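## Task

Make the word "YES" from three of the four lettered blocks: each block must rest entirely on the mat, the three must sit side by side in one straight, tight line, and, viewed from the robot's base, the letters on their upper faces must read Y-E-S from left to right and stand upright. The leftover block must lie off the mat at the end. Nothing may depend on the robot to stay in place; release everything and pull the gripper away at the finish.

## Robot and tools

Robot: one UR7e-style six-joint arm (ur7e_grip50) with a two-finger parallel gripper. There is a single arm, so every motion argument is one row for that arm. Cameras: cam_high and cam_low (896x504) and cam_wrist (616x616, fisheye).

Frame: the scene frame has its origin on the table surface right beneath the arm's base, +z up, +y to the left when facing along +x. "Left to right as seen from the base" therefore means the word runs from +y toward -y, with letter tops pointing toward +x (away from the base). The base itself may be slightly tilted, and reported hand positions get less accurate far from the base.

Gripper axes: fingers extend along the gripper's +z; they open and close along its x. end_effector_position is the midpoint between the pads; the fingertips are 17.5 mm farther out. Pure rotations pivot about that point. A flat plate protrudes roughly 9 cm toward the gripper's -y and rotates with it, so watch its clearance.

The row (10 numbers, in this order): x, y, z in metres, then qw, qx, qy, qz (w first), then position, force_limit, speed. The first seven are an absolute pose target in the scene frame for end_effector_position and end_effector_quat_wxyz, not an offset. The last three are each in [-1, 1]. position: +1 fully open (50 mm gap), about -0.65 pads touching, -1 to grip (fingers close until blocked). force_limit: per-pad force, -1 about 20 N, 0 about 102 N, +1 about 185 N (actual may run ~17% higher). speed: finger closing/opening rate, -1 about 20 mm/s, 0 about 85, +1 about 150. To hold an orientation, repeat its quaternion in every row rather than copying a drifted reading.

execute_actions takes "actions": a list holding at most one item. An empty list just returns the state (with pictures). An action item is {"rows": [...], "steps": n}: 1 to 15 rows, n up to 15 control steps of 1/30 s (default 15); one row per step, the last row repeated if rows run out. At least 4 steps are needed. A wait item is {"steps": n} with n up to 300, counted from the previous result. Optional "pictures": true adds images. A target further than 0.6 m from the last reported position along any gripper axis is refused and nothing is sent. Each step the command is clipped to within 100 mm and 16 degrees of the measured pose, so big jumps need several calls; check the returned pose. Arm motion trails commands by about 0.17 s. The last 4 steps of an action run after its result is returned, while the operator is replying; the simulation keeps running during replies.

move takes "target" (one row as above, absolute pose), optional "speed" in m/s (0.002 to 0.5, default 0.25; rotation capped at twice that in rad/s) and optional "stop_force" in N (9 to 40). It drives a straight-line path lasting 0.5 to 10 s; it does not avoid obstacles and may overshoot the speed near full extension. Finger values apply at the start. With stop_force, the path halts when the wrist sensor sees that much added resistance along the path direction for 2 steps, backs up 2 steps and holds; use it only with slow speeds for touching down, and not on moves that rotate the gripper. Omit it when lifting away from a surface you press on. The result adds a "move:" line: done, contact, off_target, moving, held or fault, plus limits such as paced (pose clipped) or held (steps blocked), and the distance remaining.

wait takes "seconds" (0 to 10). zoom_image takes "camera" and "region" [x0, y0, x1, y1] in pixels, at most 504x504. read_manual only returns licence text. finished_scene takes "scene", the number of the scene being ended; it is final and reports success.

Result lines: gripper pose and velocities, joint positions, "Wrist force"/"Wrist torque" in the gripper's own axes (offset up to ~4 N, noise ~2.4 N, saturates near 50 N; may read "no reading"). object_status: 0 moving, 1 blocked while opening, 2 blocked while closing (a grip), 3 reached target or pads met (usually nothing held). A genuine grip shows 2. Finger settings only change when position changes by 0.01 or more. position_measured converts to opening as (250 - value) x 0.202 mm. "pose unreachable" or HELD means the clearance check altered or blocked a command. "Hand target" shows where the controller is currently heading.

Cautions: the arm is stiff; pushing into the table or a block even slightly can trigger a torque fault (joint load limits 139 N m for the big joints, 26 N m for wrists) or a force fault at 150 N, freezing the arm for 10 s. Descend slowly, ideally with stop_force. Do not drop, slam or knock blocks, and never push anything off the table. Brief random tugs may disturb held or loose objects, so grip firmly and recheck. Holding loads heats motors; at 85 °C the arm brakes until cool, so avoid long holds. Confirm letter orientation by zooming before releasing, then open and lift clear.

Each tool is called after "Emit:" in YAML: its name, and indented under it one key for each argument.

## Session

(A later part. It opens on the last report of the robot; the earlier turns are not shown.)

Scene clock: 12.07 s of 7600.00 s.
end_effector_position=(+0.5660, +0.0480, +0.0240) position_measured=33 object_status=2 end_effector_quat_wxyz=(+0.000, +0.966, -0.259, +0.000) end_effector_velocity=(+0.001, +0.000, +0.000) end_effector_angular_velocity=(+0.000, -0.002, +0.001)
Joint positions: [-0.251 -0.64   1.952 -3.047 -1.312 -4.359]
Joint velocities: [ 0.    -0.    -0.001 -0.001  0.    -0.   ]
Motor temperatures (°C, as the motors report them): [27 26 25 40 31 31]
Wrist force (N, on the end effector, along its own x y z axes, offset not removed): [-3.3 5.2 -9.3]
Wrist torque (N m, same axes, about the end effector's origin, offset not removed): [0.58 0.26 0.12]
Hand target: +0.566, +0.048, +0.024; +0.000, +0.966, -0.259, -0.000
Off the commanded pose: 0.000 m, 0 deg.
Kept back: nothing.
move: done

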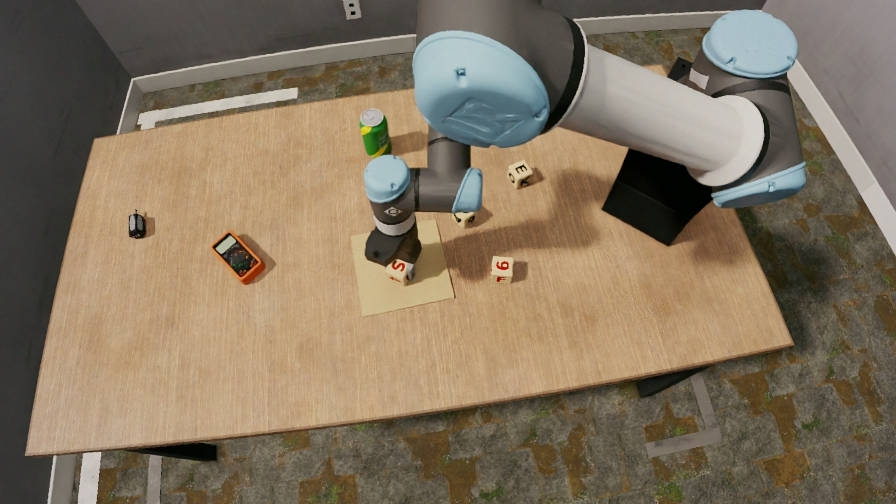

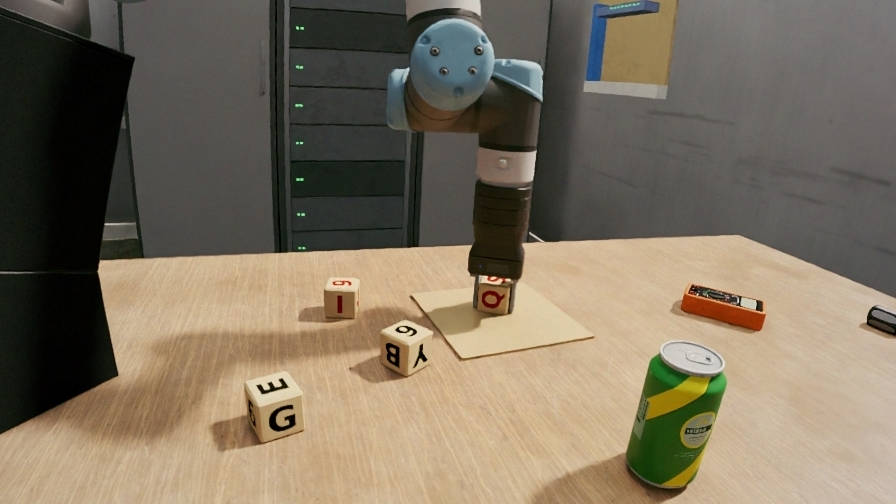

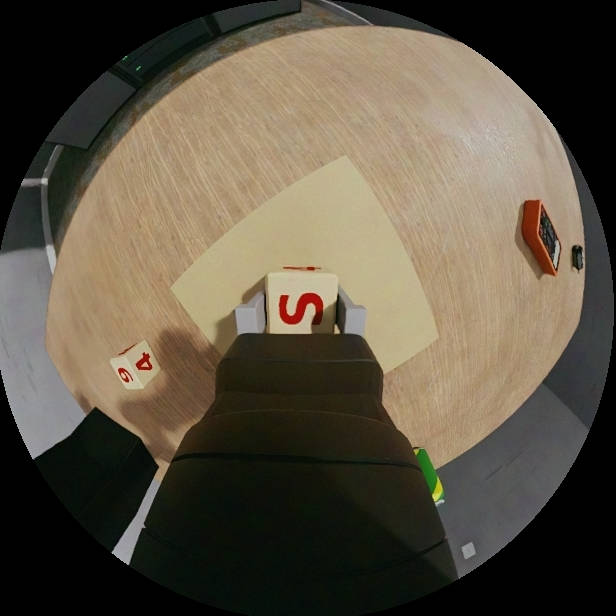

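Emit:
move:
  target: [0.566,0.048,0.034,0,0.9659,-0.2588,0,-1,-0.5,0]
  speed: 0.1

Emit:
move:
  target: [0.56,-0.028,0.034,0,1,0,0,-1,-0.5,0]
  speed: 0.2

Emit:
move:
  target: [0.56,-0.028,0.0245,0,1,0,0,-1,-0.5,0]
  speed: 0.03

Emit:
move:
  target: [0.56,-0.028,0.0245,0,1,0,0,1,-0.5,0]

Emit:
move:
  target: [0.56,-0.028,0.09,0,1,0,0,1,-0.5,0]
  speed: 0.15

Emit:
move:
  target: [0.406,-0.09,0.13,0,1,0,0,1,-0.5,0]

Emit:
zoom_image:
  camera: "cam_wrist"
  region: [150,140,450,340]

Scene clock: 13.27 s of 7600.00 s.
end_effector_position=(+0.5660, +0.0480, +0.0339) position_measured=33 object_status=2 end_effector_quat_wxyz=(-0.000, +0.966, -0.259, -0.000) end_effector_velocity=(+0.000, -0.001, +0.001) end_effector_angular_velocity=(-0.002, +0.000, -0.001)
Joint positions: [-0.255 -0.665  1.966 -3.035 -1.311 -4.364]
Joint velocities: [-0.001 -0.003  0.002  0.001 -0.002 -0.   ]
Motor temperatures (°C, as the motors report them): [27 26 25 40 31 31]
Wrist force (N, on the end effector, along its own x y z axes, offset not removed): [0.9 1.0 -0.4]
Wrist torque (N m, same axes, about the end effector's origin, offset not removed): [-0.05 0.04 0.09]
Hand target: +0.566, +0.048, +0.034; -0.000, +0.966, -0.259, -0.000
Off the commanded pose: 0.000 m, 0 deg.
Kept back: nothing.
move: done

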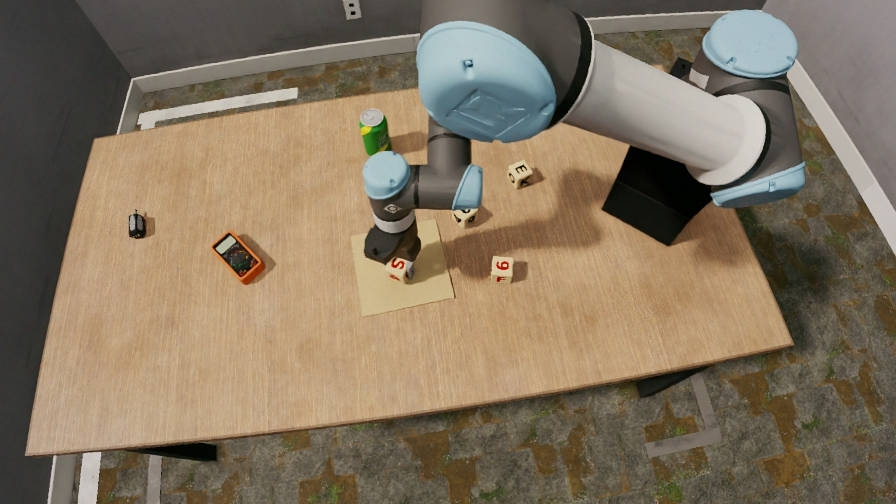

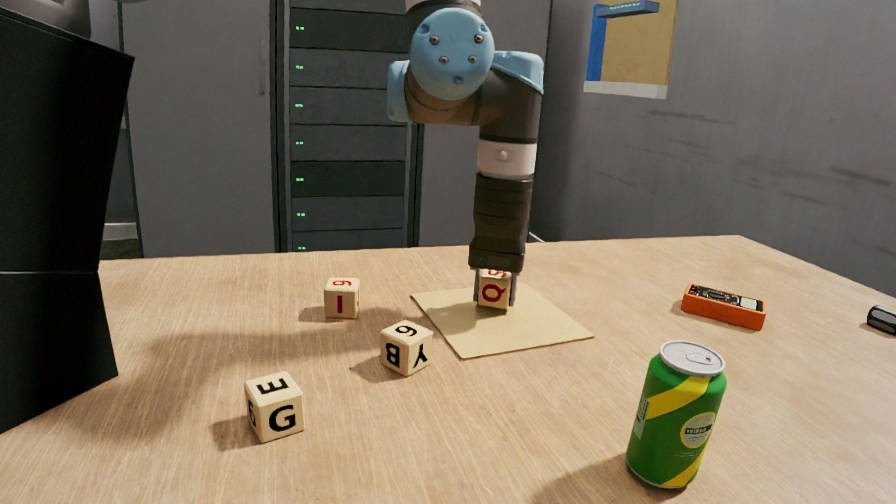

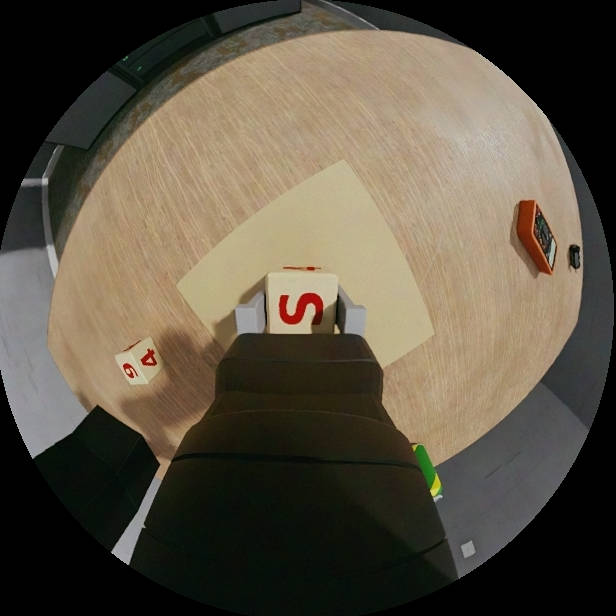

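Scene clock: 15.00 s of 7600.00 s.
end_effector_position=(+0.5601, -0.0279, +0.0340) position_measured=33 object_status=2 end_effector_quat_wxyz=(-0.000, +1.000, -0.000, -0.000) end_effector_velocity=(+0.000, -0.001, -0.001) end_effector_angular_velocity=(+0.001, -0.001, +0.008)
Joint positions: [-0.389 -0.628  1.928 -2.998 -1.292 -5.024]
Joint velocities: [-0.002  0.002 -0.001 -0.001  0.002 -0.009]
Motor temperatures (°C, as the motors report them): [27 26 25 40 31 31]
Wrist force (N, on the end effector, along its own x y z axes, offset not removed): [-1.4 0.5 -0.5]
Wrist torque (N m, same axes, about the end effector's origin, offset not removed): [-0.05 0.40 0.09]
Hand target: +0.560, -0.028, +0.034; -0.000, +1.000, -0.000, -0.000
Off the commanded pose: 0.000 m, 0 deg.
Kept back: nothing.
move: done

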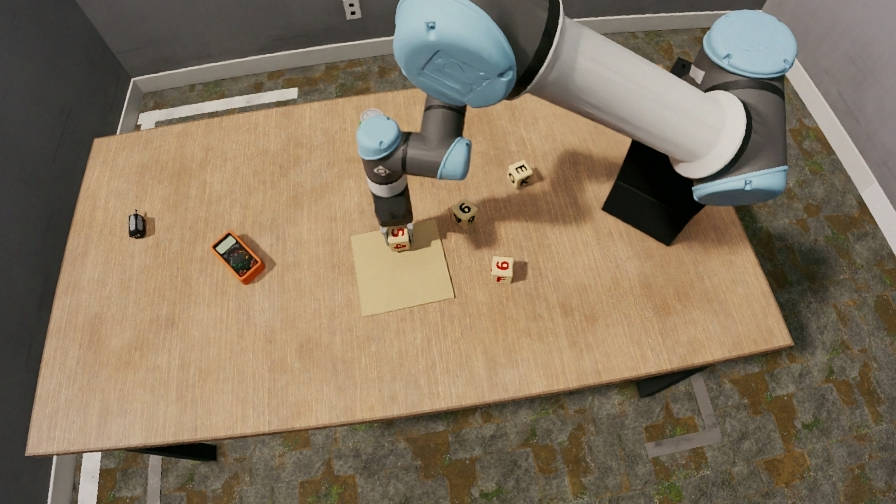

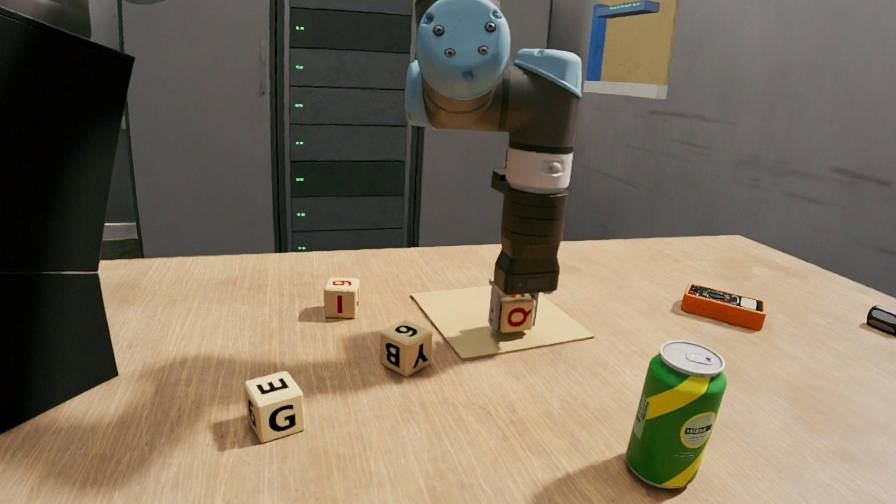

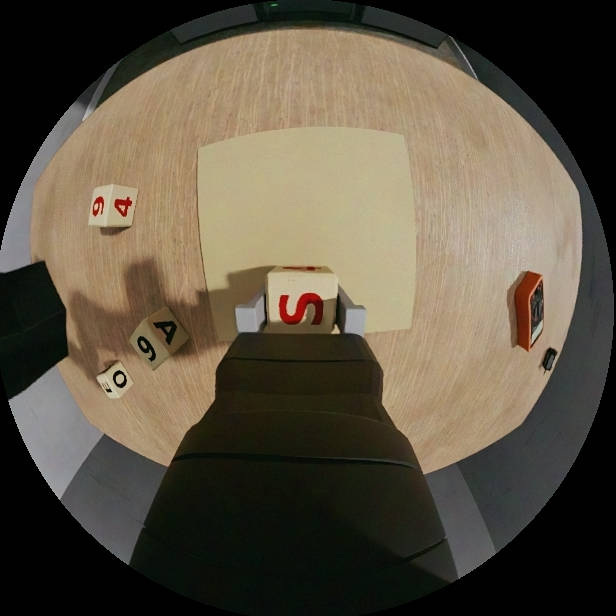

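Scene clock: 15.73 s of 7600.00 s.
end_effector_position=(+0.5600, -0.0280, +0.0246) position_measured=33 object_status=2 end_effector_quat_wxyz=(+0.000, +1.000, -0.000, -0.000) end_effector_velocity=(-0.000, -0.001, -0.002) end_effector_angular_velocity=(-0.002, +0.000, +0.000)
Joint positions: [-0.385 -0.604  1.915 -3.009 -1.293 -5.02 ]
Joint velocities: [ 0.001  0.004 -0.003 -0.002 -0.002  0.001]
Motor temperatures (°C, as the motors report them): [27 26 25 40 31 31]
Wrist force (N, on the end effector, along its own x y z axes, offset not removed): [-1.2 2.2 -1.7]
Wrist torque (N m, same axes, about the end effector's origin, offset not removed): [0.20 0.36 -0.02]
Hand target: +0.560, -0.028, +0.025; +0.000, +1.000, +0.000, +0.000
Off the commanded pose: 0.000 m, 0 deg.
Kept back: nothing.
move: done

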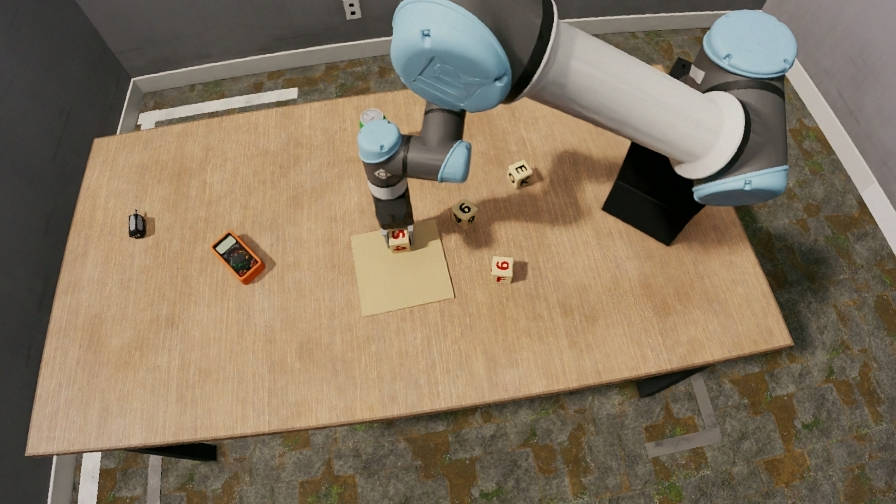

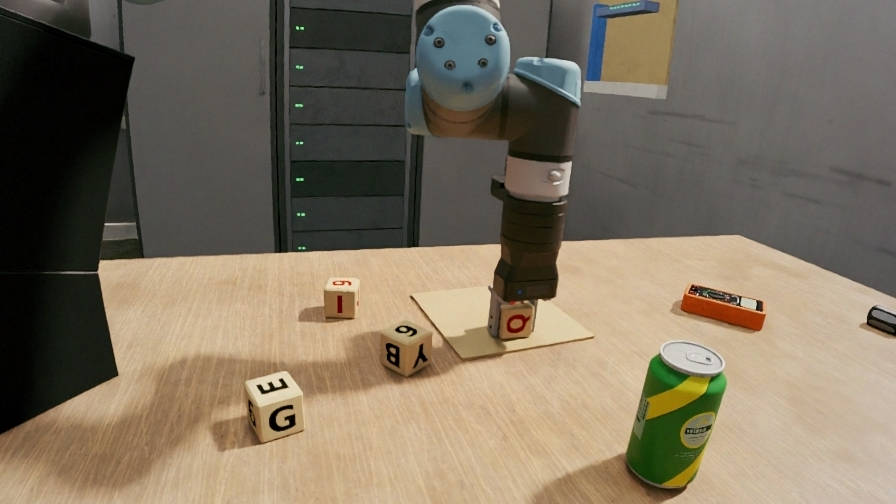

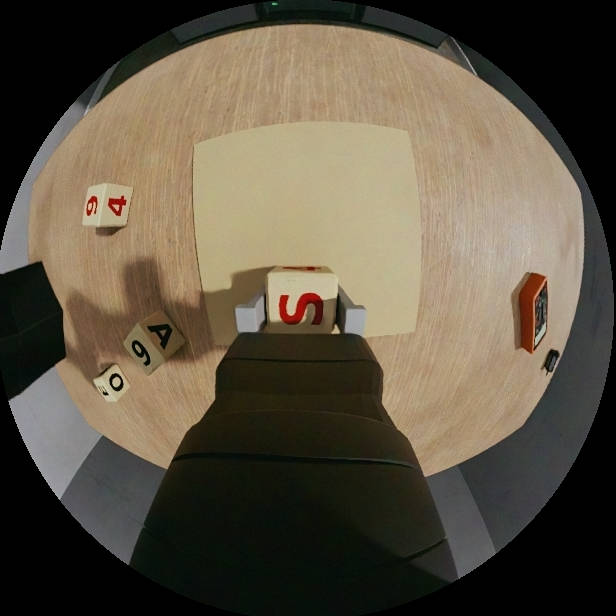

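Scene clock: 16.43 s of 7600.00 s.
end_effector_position=(+0.5600, -0.0280, +0.0245) position_measured=3 object_status=3 end_effector_quat_wxyz=(+0.000, +1.000, -0.000, +0.000) end_effector_velocity=(-0.001, +0.000, -0.000) end_effector_angular_velocity=(+0.001, +0.003, -0.000)
Joint positions: [-0.385 -0.604  1.915 -3.009 -1.293 -5.02 ]
Joint velocities: [ 0.     0.     0.     0.003  0.001 -0.   ]
Motor temperatures (°C, as the motors report them): [27 26 25 40 31 31]
Wrist force (N, on the end effector, along its own x y z axes, offset not removed): [-1.1 1.2 0.2]
Wrist torque (N m, same axes, about the end effector's origin, offset not removed): [0.11 0.28 0.04]
Hand target: +0.560, -0.028, +0.025; +0.000, +1.000, +0.000, -0.000
Off the commanded pose: 0.000 m, 0 deg.
Kept back: nothing.
move: done

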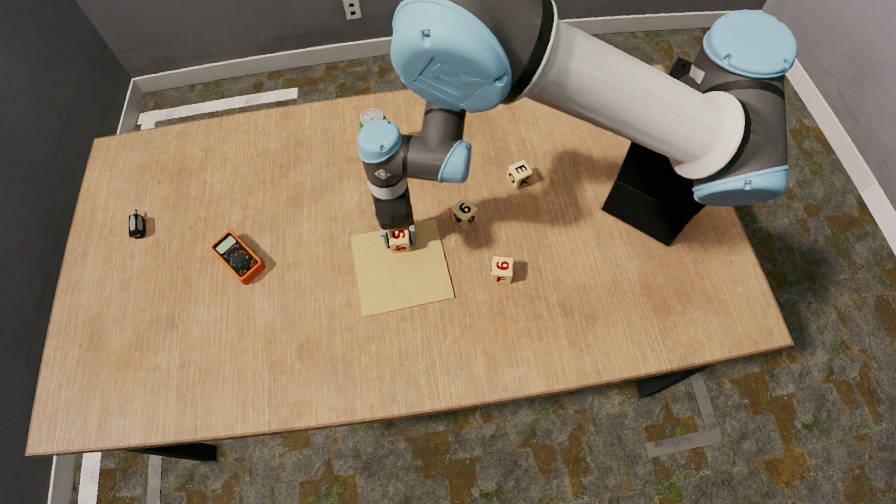

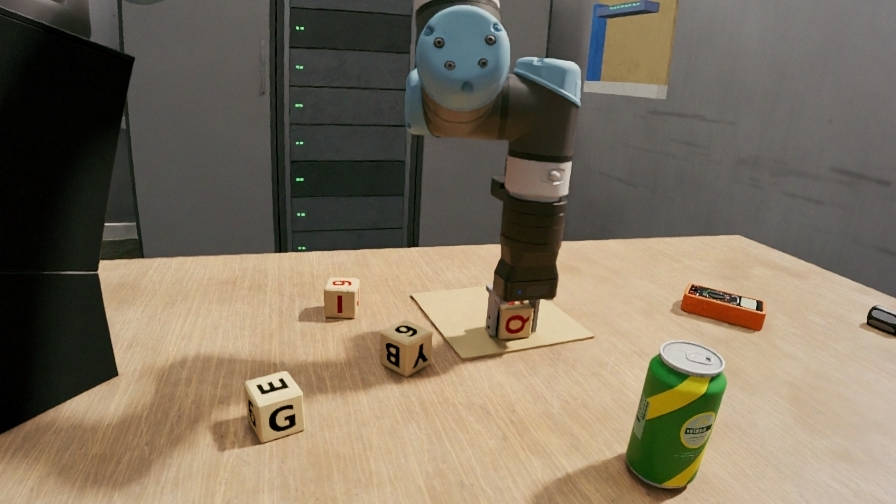

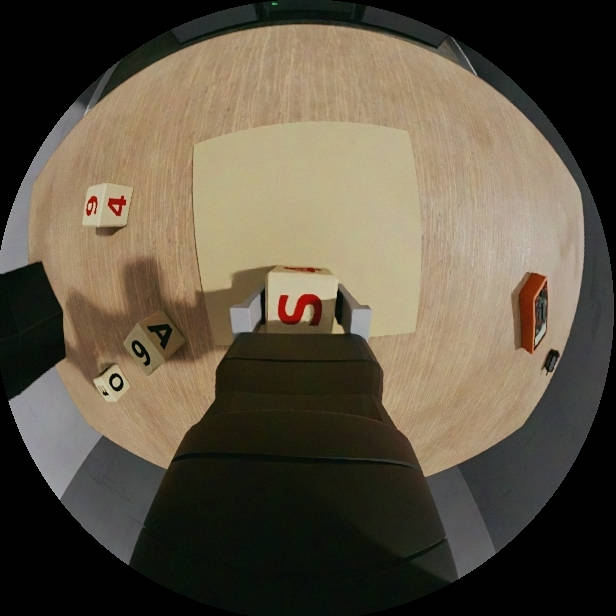

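Scene clock: 17.33 s of 7600.00 s.
end_effector_position=(+0.5600, -0.0280, +0.0898) position_measured=3 object_status=3 end_effector_quat_wxyz=(-0.000, +1.000, -0.000, -0.000) end_effector_velocity=(+0.001, -0.000, +0.002) end_effector_angular_velocity=(-0.001, -0.002, +0.000)
Joint positions: [-0.418 -0.767  1.994 -2.916 -1.288 -5.055]
Joint velocities: [-0.001 -0.005  0.     0.002  0.    -0.001]
Motor temperatures (°C, as the motors report them): [27 26 25 40 31 31]
Wrist force (N, on the end effector, along its own x y z axes, offset not removed): [-0.9 0.1 -2.6]
Wrist torque (N m, same axes, about the end effector's origin, offset not removed): [-0.20 0.24 0.08]
Hand target: +0.560, -0.028, +0.090; -0.000, +1.000, -0.000, -0.000
Off the commanded pose: 0.000 m, 0 deg.
Kept back: nothing.
move: done

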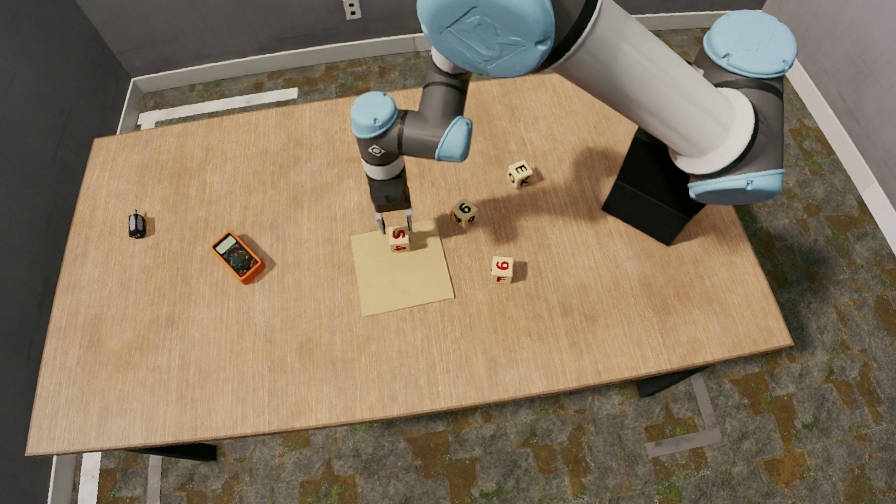

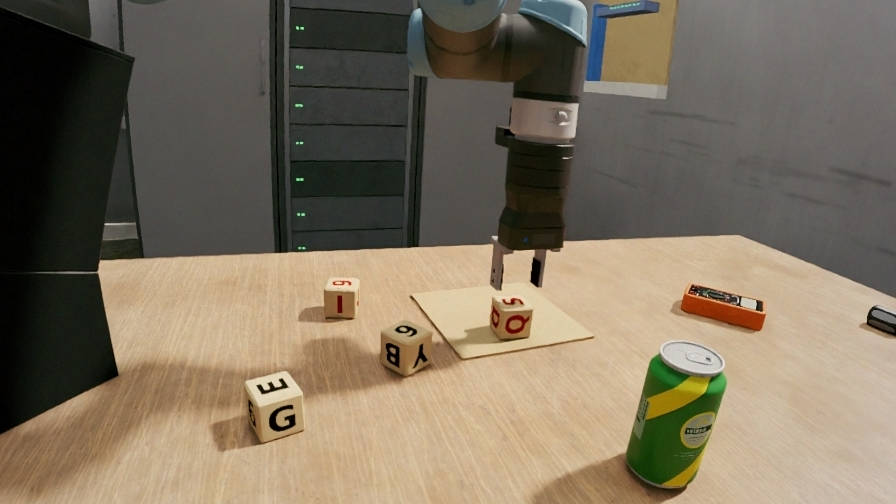

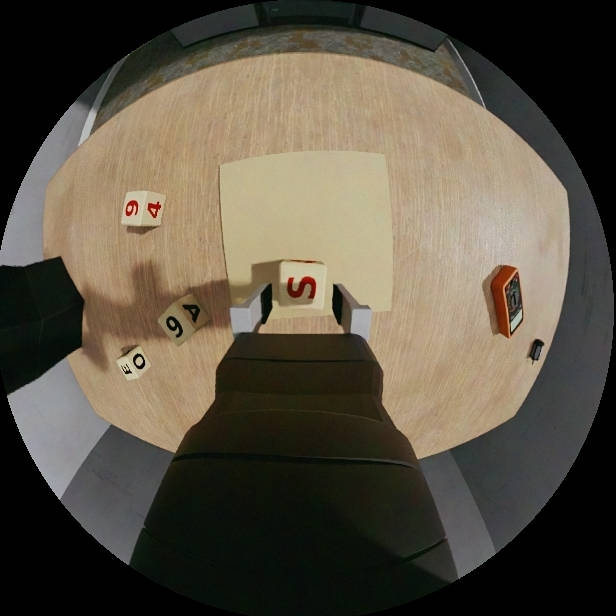

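Scene clock: 18.57 s of 7600.00 s.
end_effector_position=(+0.4062, -0.0900, +0.1300) position_measured=3 object_status=3 end_effector_quat_wxyz=(-0.000, +1.000, -0.000, -0.000) end_effector_velocity=(-0.001, -0.001, +0.001) end_effector_angular_velocity=(-0.000, -0.001, +0.001)
Joint positions: [-0.706 -0.851  2.392 -3.142 -1.267 -5.355]
Joint velocities: [-0.004 -0.001  0.003 -0.002  0.001 -0.005]
Motor temperatures (°C, as the motors report them): [27 26 25 40 31 31]
Wrist force (N, on the end effector, along its own x y z axes, offset not removed): [0.5 1.9 -1.5]
Wrist torque (N m, same axes, about the end effector's origin, offset not removed): [0.22 0.06 0.00]
Hand target: +0.406, -0.090, +0.130; -0.000, +1.000, -0.000, -0.000
Off the commanded pose: 0.000 m, 0 deg.
Kept back: nothing.
move: done

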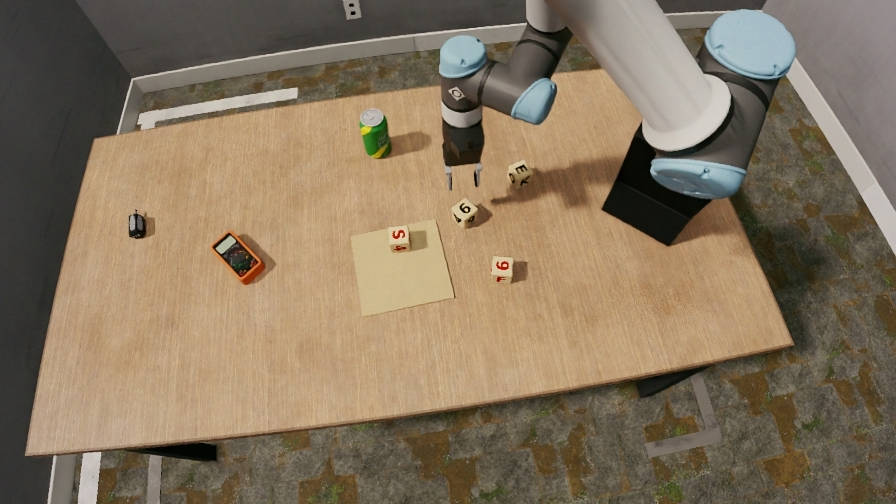

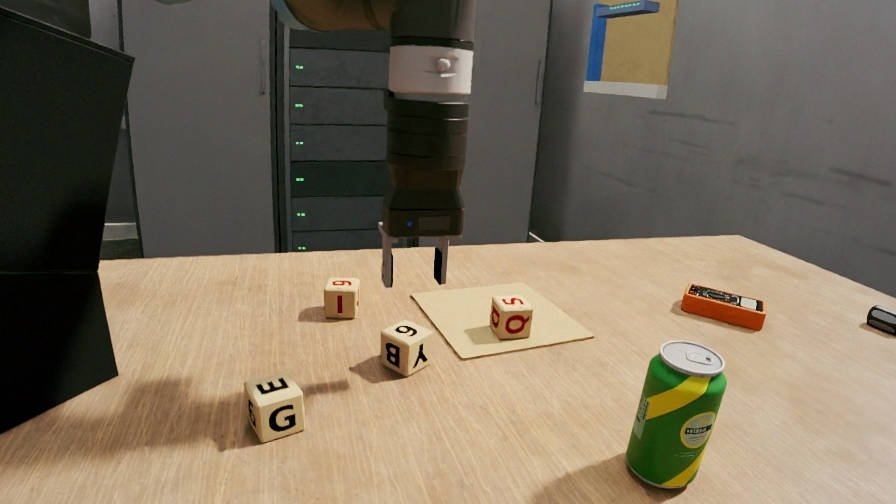

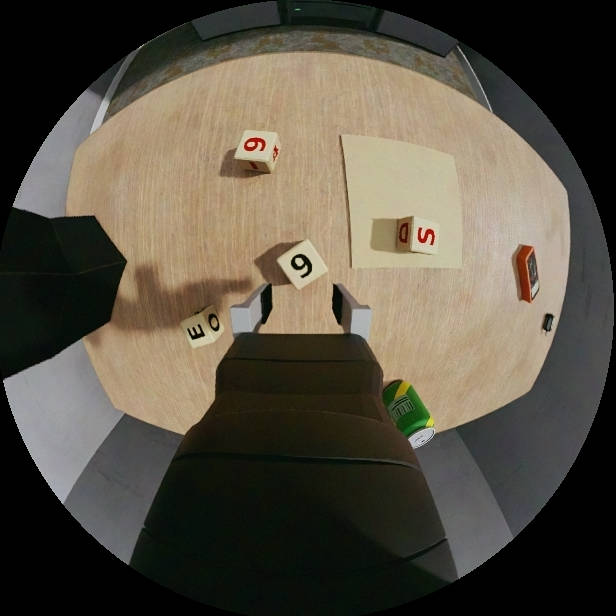

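Region (150, 140, 450, 340) of cam_wrist's 616x616 image, scaled by 1.680, with more detail than that image has.

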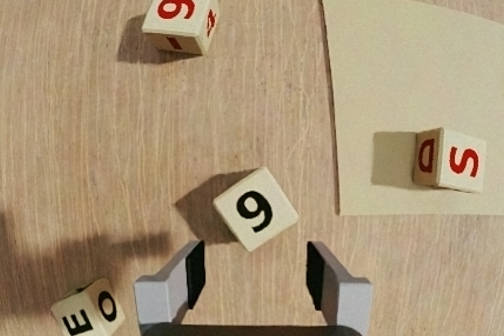

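Emit:
move:
  target: [0.406,-0.07,0.085,0,0.309,-0.9511,0,1,-0.5,0]
  speed: 0.45

Emit:
zoom_image:
  camera: "cam_wrist"
  region: [200,180,400,380]

Scene clock: 22.73 s of 7600.00 s.
end_effector_position=(+0.4060, -0.0701, +0.0851) position_measured=3 object_status=3 end_effector_quat_wxyz=(+0.000, -0.309, +0.951, +0.000) end_effector_velocity=(+0.001, -0.000, -0.000) end_effector_angular_velocity=(-0.002, -0.001, -0.007)
Joint positions: [-0.552 -0.719  2.425 -3.356 -1.275 -2.681]
Joint velocities: [ 0.002 -0.    -0.001 -0.001 -0.002  0.01 ]
Motor temperatures (°C, as the motors report them): [27 26 25 40 31 31]
Wrist force (N, on the end effector, along its own x y z axes, offset not removed): [-1.5 1.5 -2.1]
Wrist torque (N m, same axes, about the end effector's origin, offset not removed): [0.07 0.54 0.05]
Hand target: +0.406, -0.070, +0.085; -0.000, -0.309, +0.951, -0.000
Off the commanded pose: 0.000 m, 0 deg.
Kept back: nothing.
move: done

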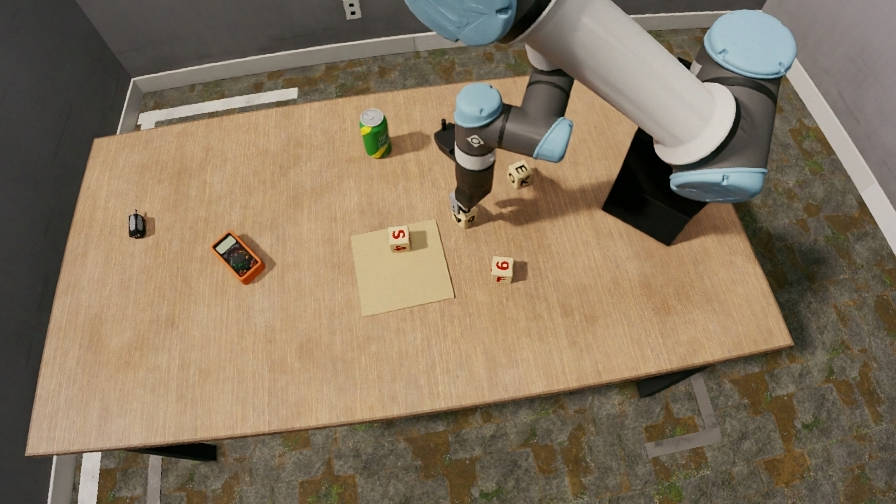

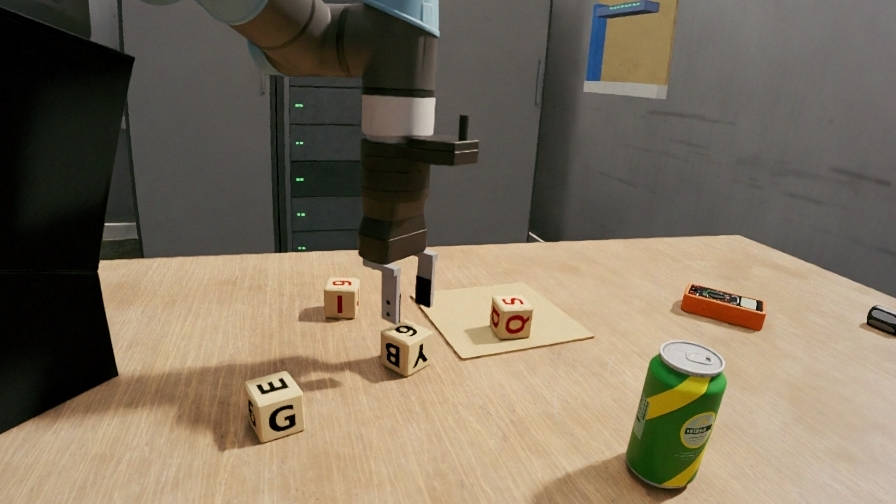

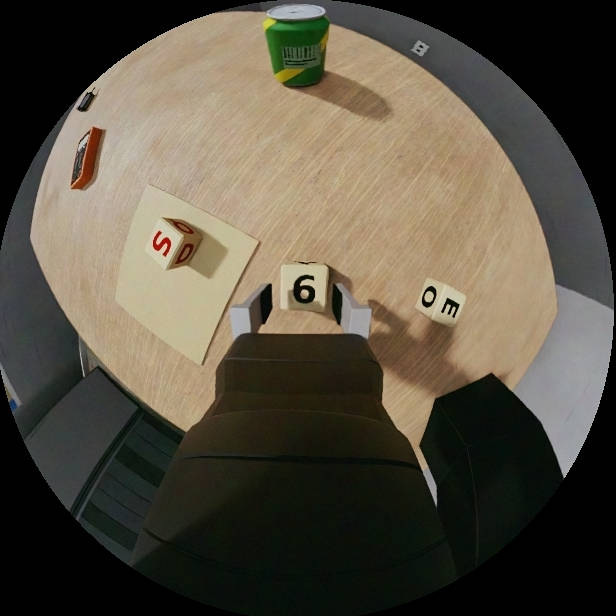

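Region (200, 180, 400, 380) of cam_wrist's 616x616 image, scaled by 2.520, with more detail than that image has.

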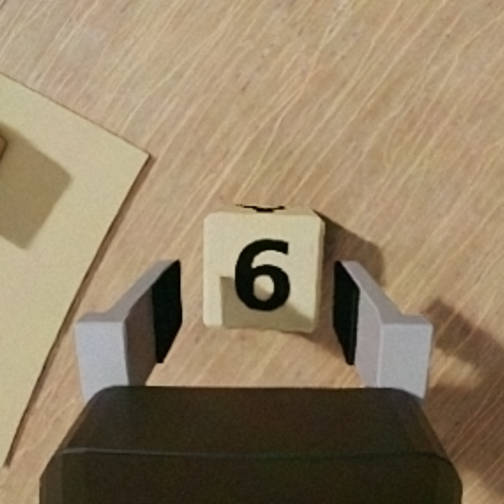

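Emit:
move:
  target: [0.4075,-0.0745,0.085,0.1183,0.2855,-0.8787,-0.364,1,-0.5,0]
  speed: 0.3

Emit:
zoom_image:
  camera: "cam_wrist"
  region: [200,180,400,380]

Emit:
move:
  target: [0.4075,-0.0745,0.027,0.1183,0.2855,-0.8787,-0.364,1,-0.5,0]
  speed: 0.04
  stop_force: 10

Scene clock: 24.80 s of 7600.00 s.
end_effector_position=(+0.4075, -0.0745, +0.0851) position_measured=3 object_status=3 end_effector_quat_wxyz=(-0.118, -0.286, +0.879, +0.364) end_effector_velocity=(+0.000, -0.000, -0.001) end_effector_angular_velocity=(+0.004, +0.004, +0.003)
Joint positions: [-0.68  -0.673  1.878 -1.981 -1.128 -3.135]
Joint velocities: [ 0.002  0.004 -0.008  0.01  -0.002 -0.003]
Motor temperatures (°C, as the motors report them): [27 26 25 40 31 31]
Wrist force (N, on the end effector, along its own x y z axes, offset not removed): [-1.6 1.6 -1.9]
Wrist torque (N m, same axes, about the end effector's origin, offset not removed): [0.11 0.43 0.12]
Hand target: +0.408, -0.074, +0.085; -0.118, -0.286, +0.879, +0.364
Off the commanded pose: 0.000 m, 0 deg.
Kept back: nothing.
move: done

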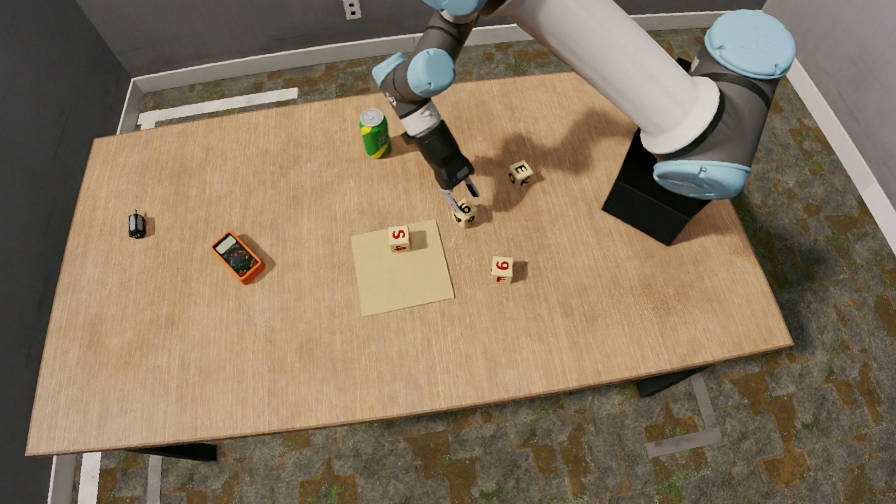

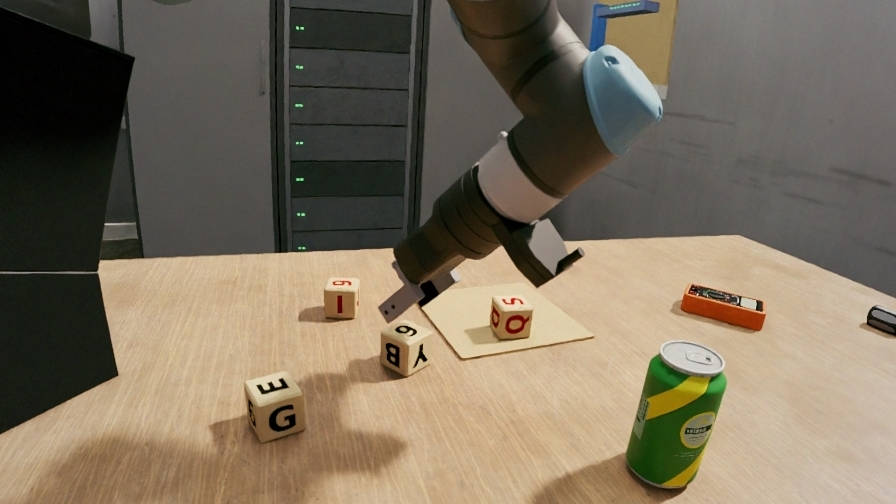

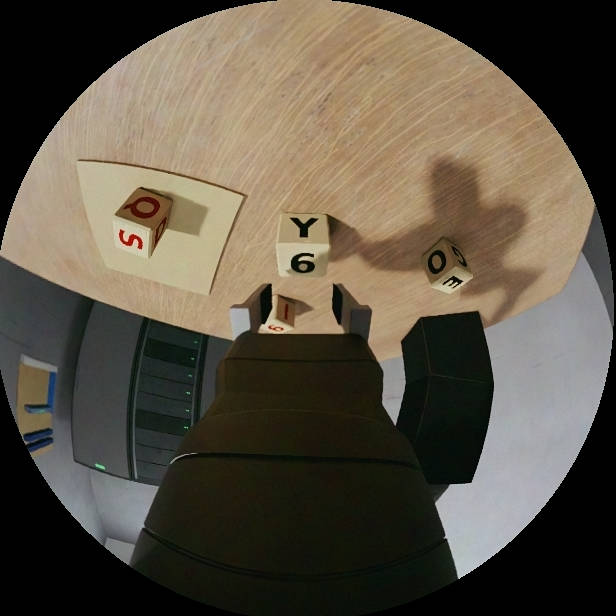

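Region (200, 180, 400, 380) of cam_wrist's 616x616 image, scaled by 2.520, with more detail than that image has.

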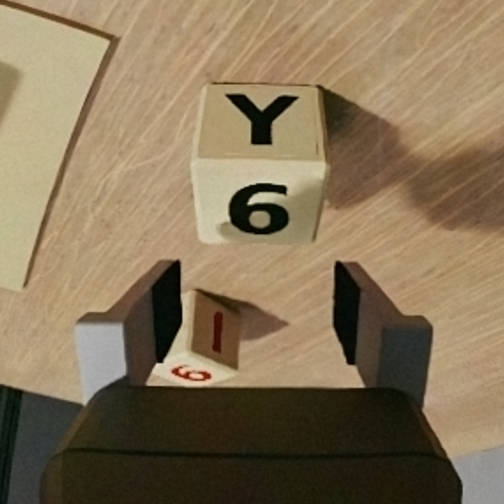

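Scene clock: 26.60 s of 7600.00 s.
end_effector_position=(+0.4075, -0.0745, +0.0271) position_measured=3 object_status=3 end_effector_quat_wxyz=(-0.118, -0.285, +0.879, +0.364) end_effector_velocity=(-0.000, +0.000, -0.002) end_effector_angular_velocity=(+0.001, +0.001, -0.001)
Joint positions: [-0.648 -0.538  1.815 -2.063 -1.106 -3.11 ]
Joint velocities: [ 0.001  0.004 -0.002 -0.001  0.001  0.001]
Motor temperatures (°C, as the motors report them): [27 26 25 40 31 31]
Wrist force (N, on the end effector, along its own x y z axes, offset not removed): [0.0 -0.1 -3.1]
Wrist torque (N m, same axes, about the end effector's origin, offset not removed): [-0.25 0.16 0.08]
Hand target: +0.408, -0.075, +0.027; -0.118, -0.285, +0.879, +0.364
Off the commanded pose: 0.000 m, 0 deg.
Kept back: nothing.
move: done

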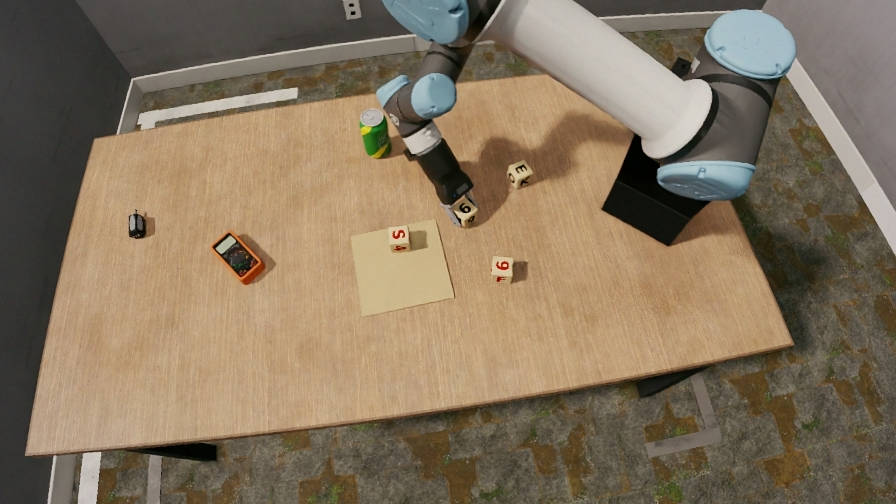

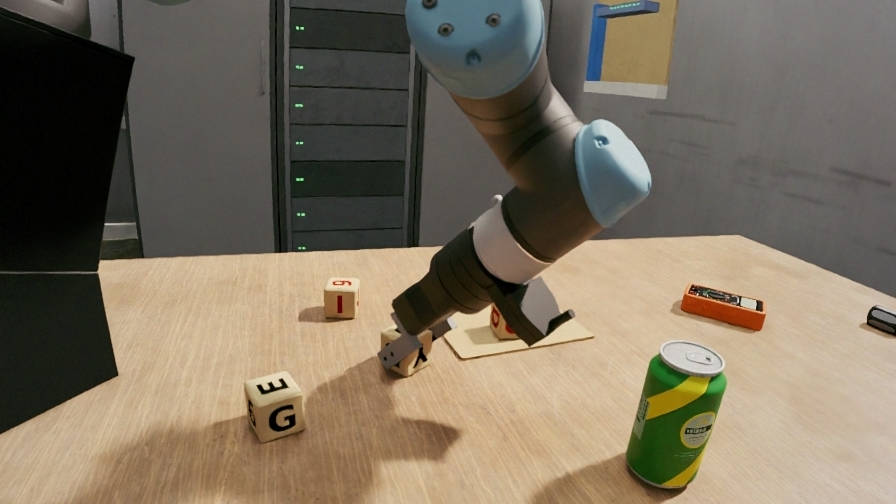

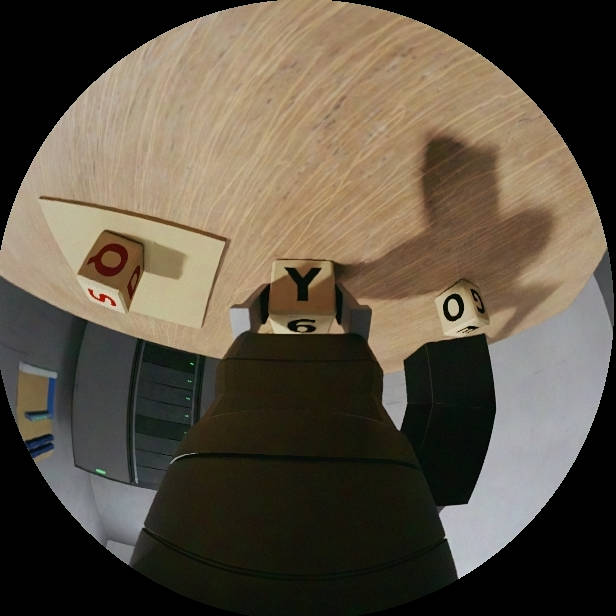

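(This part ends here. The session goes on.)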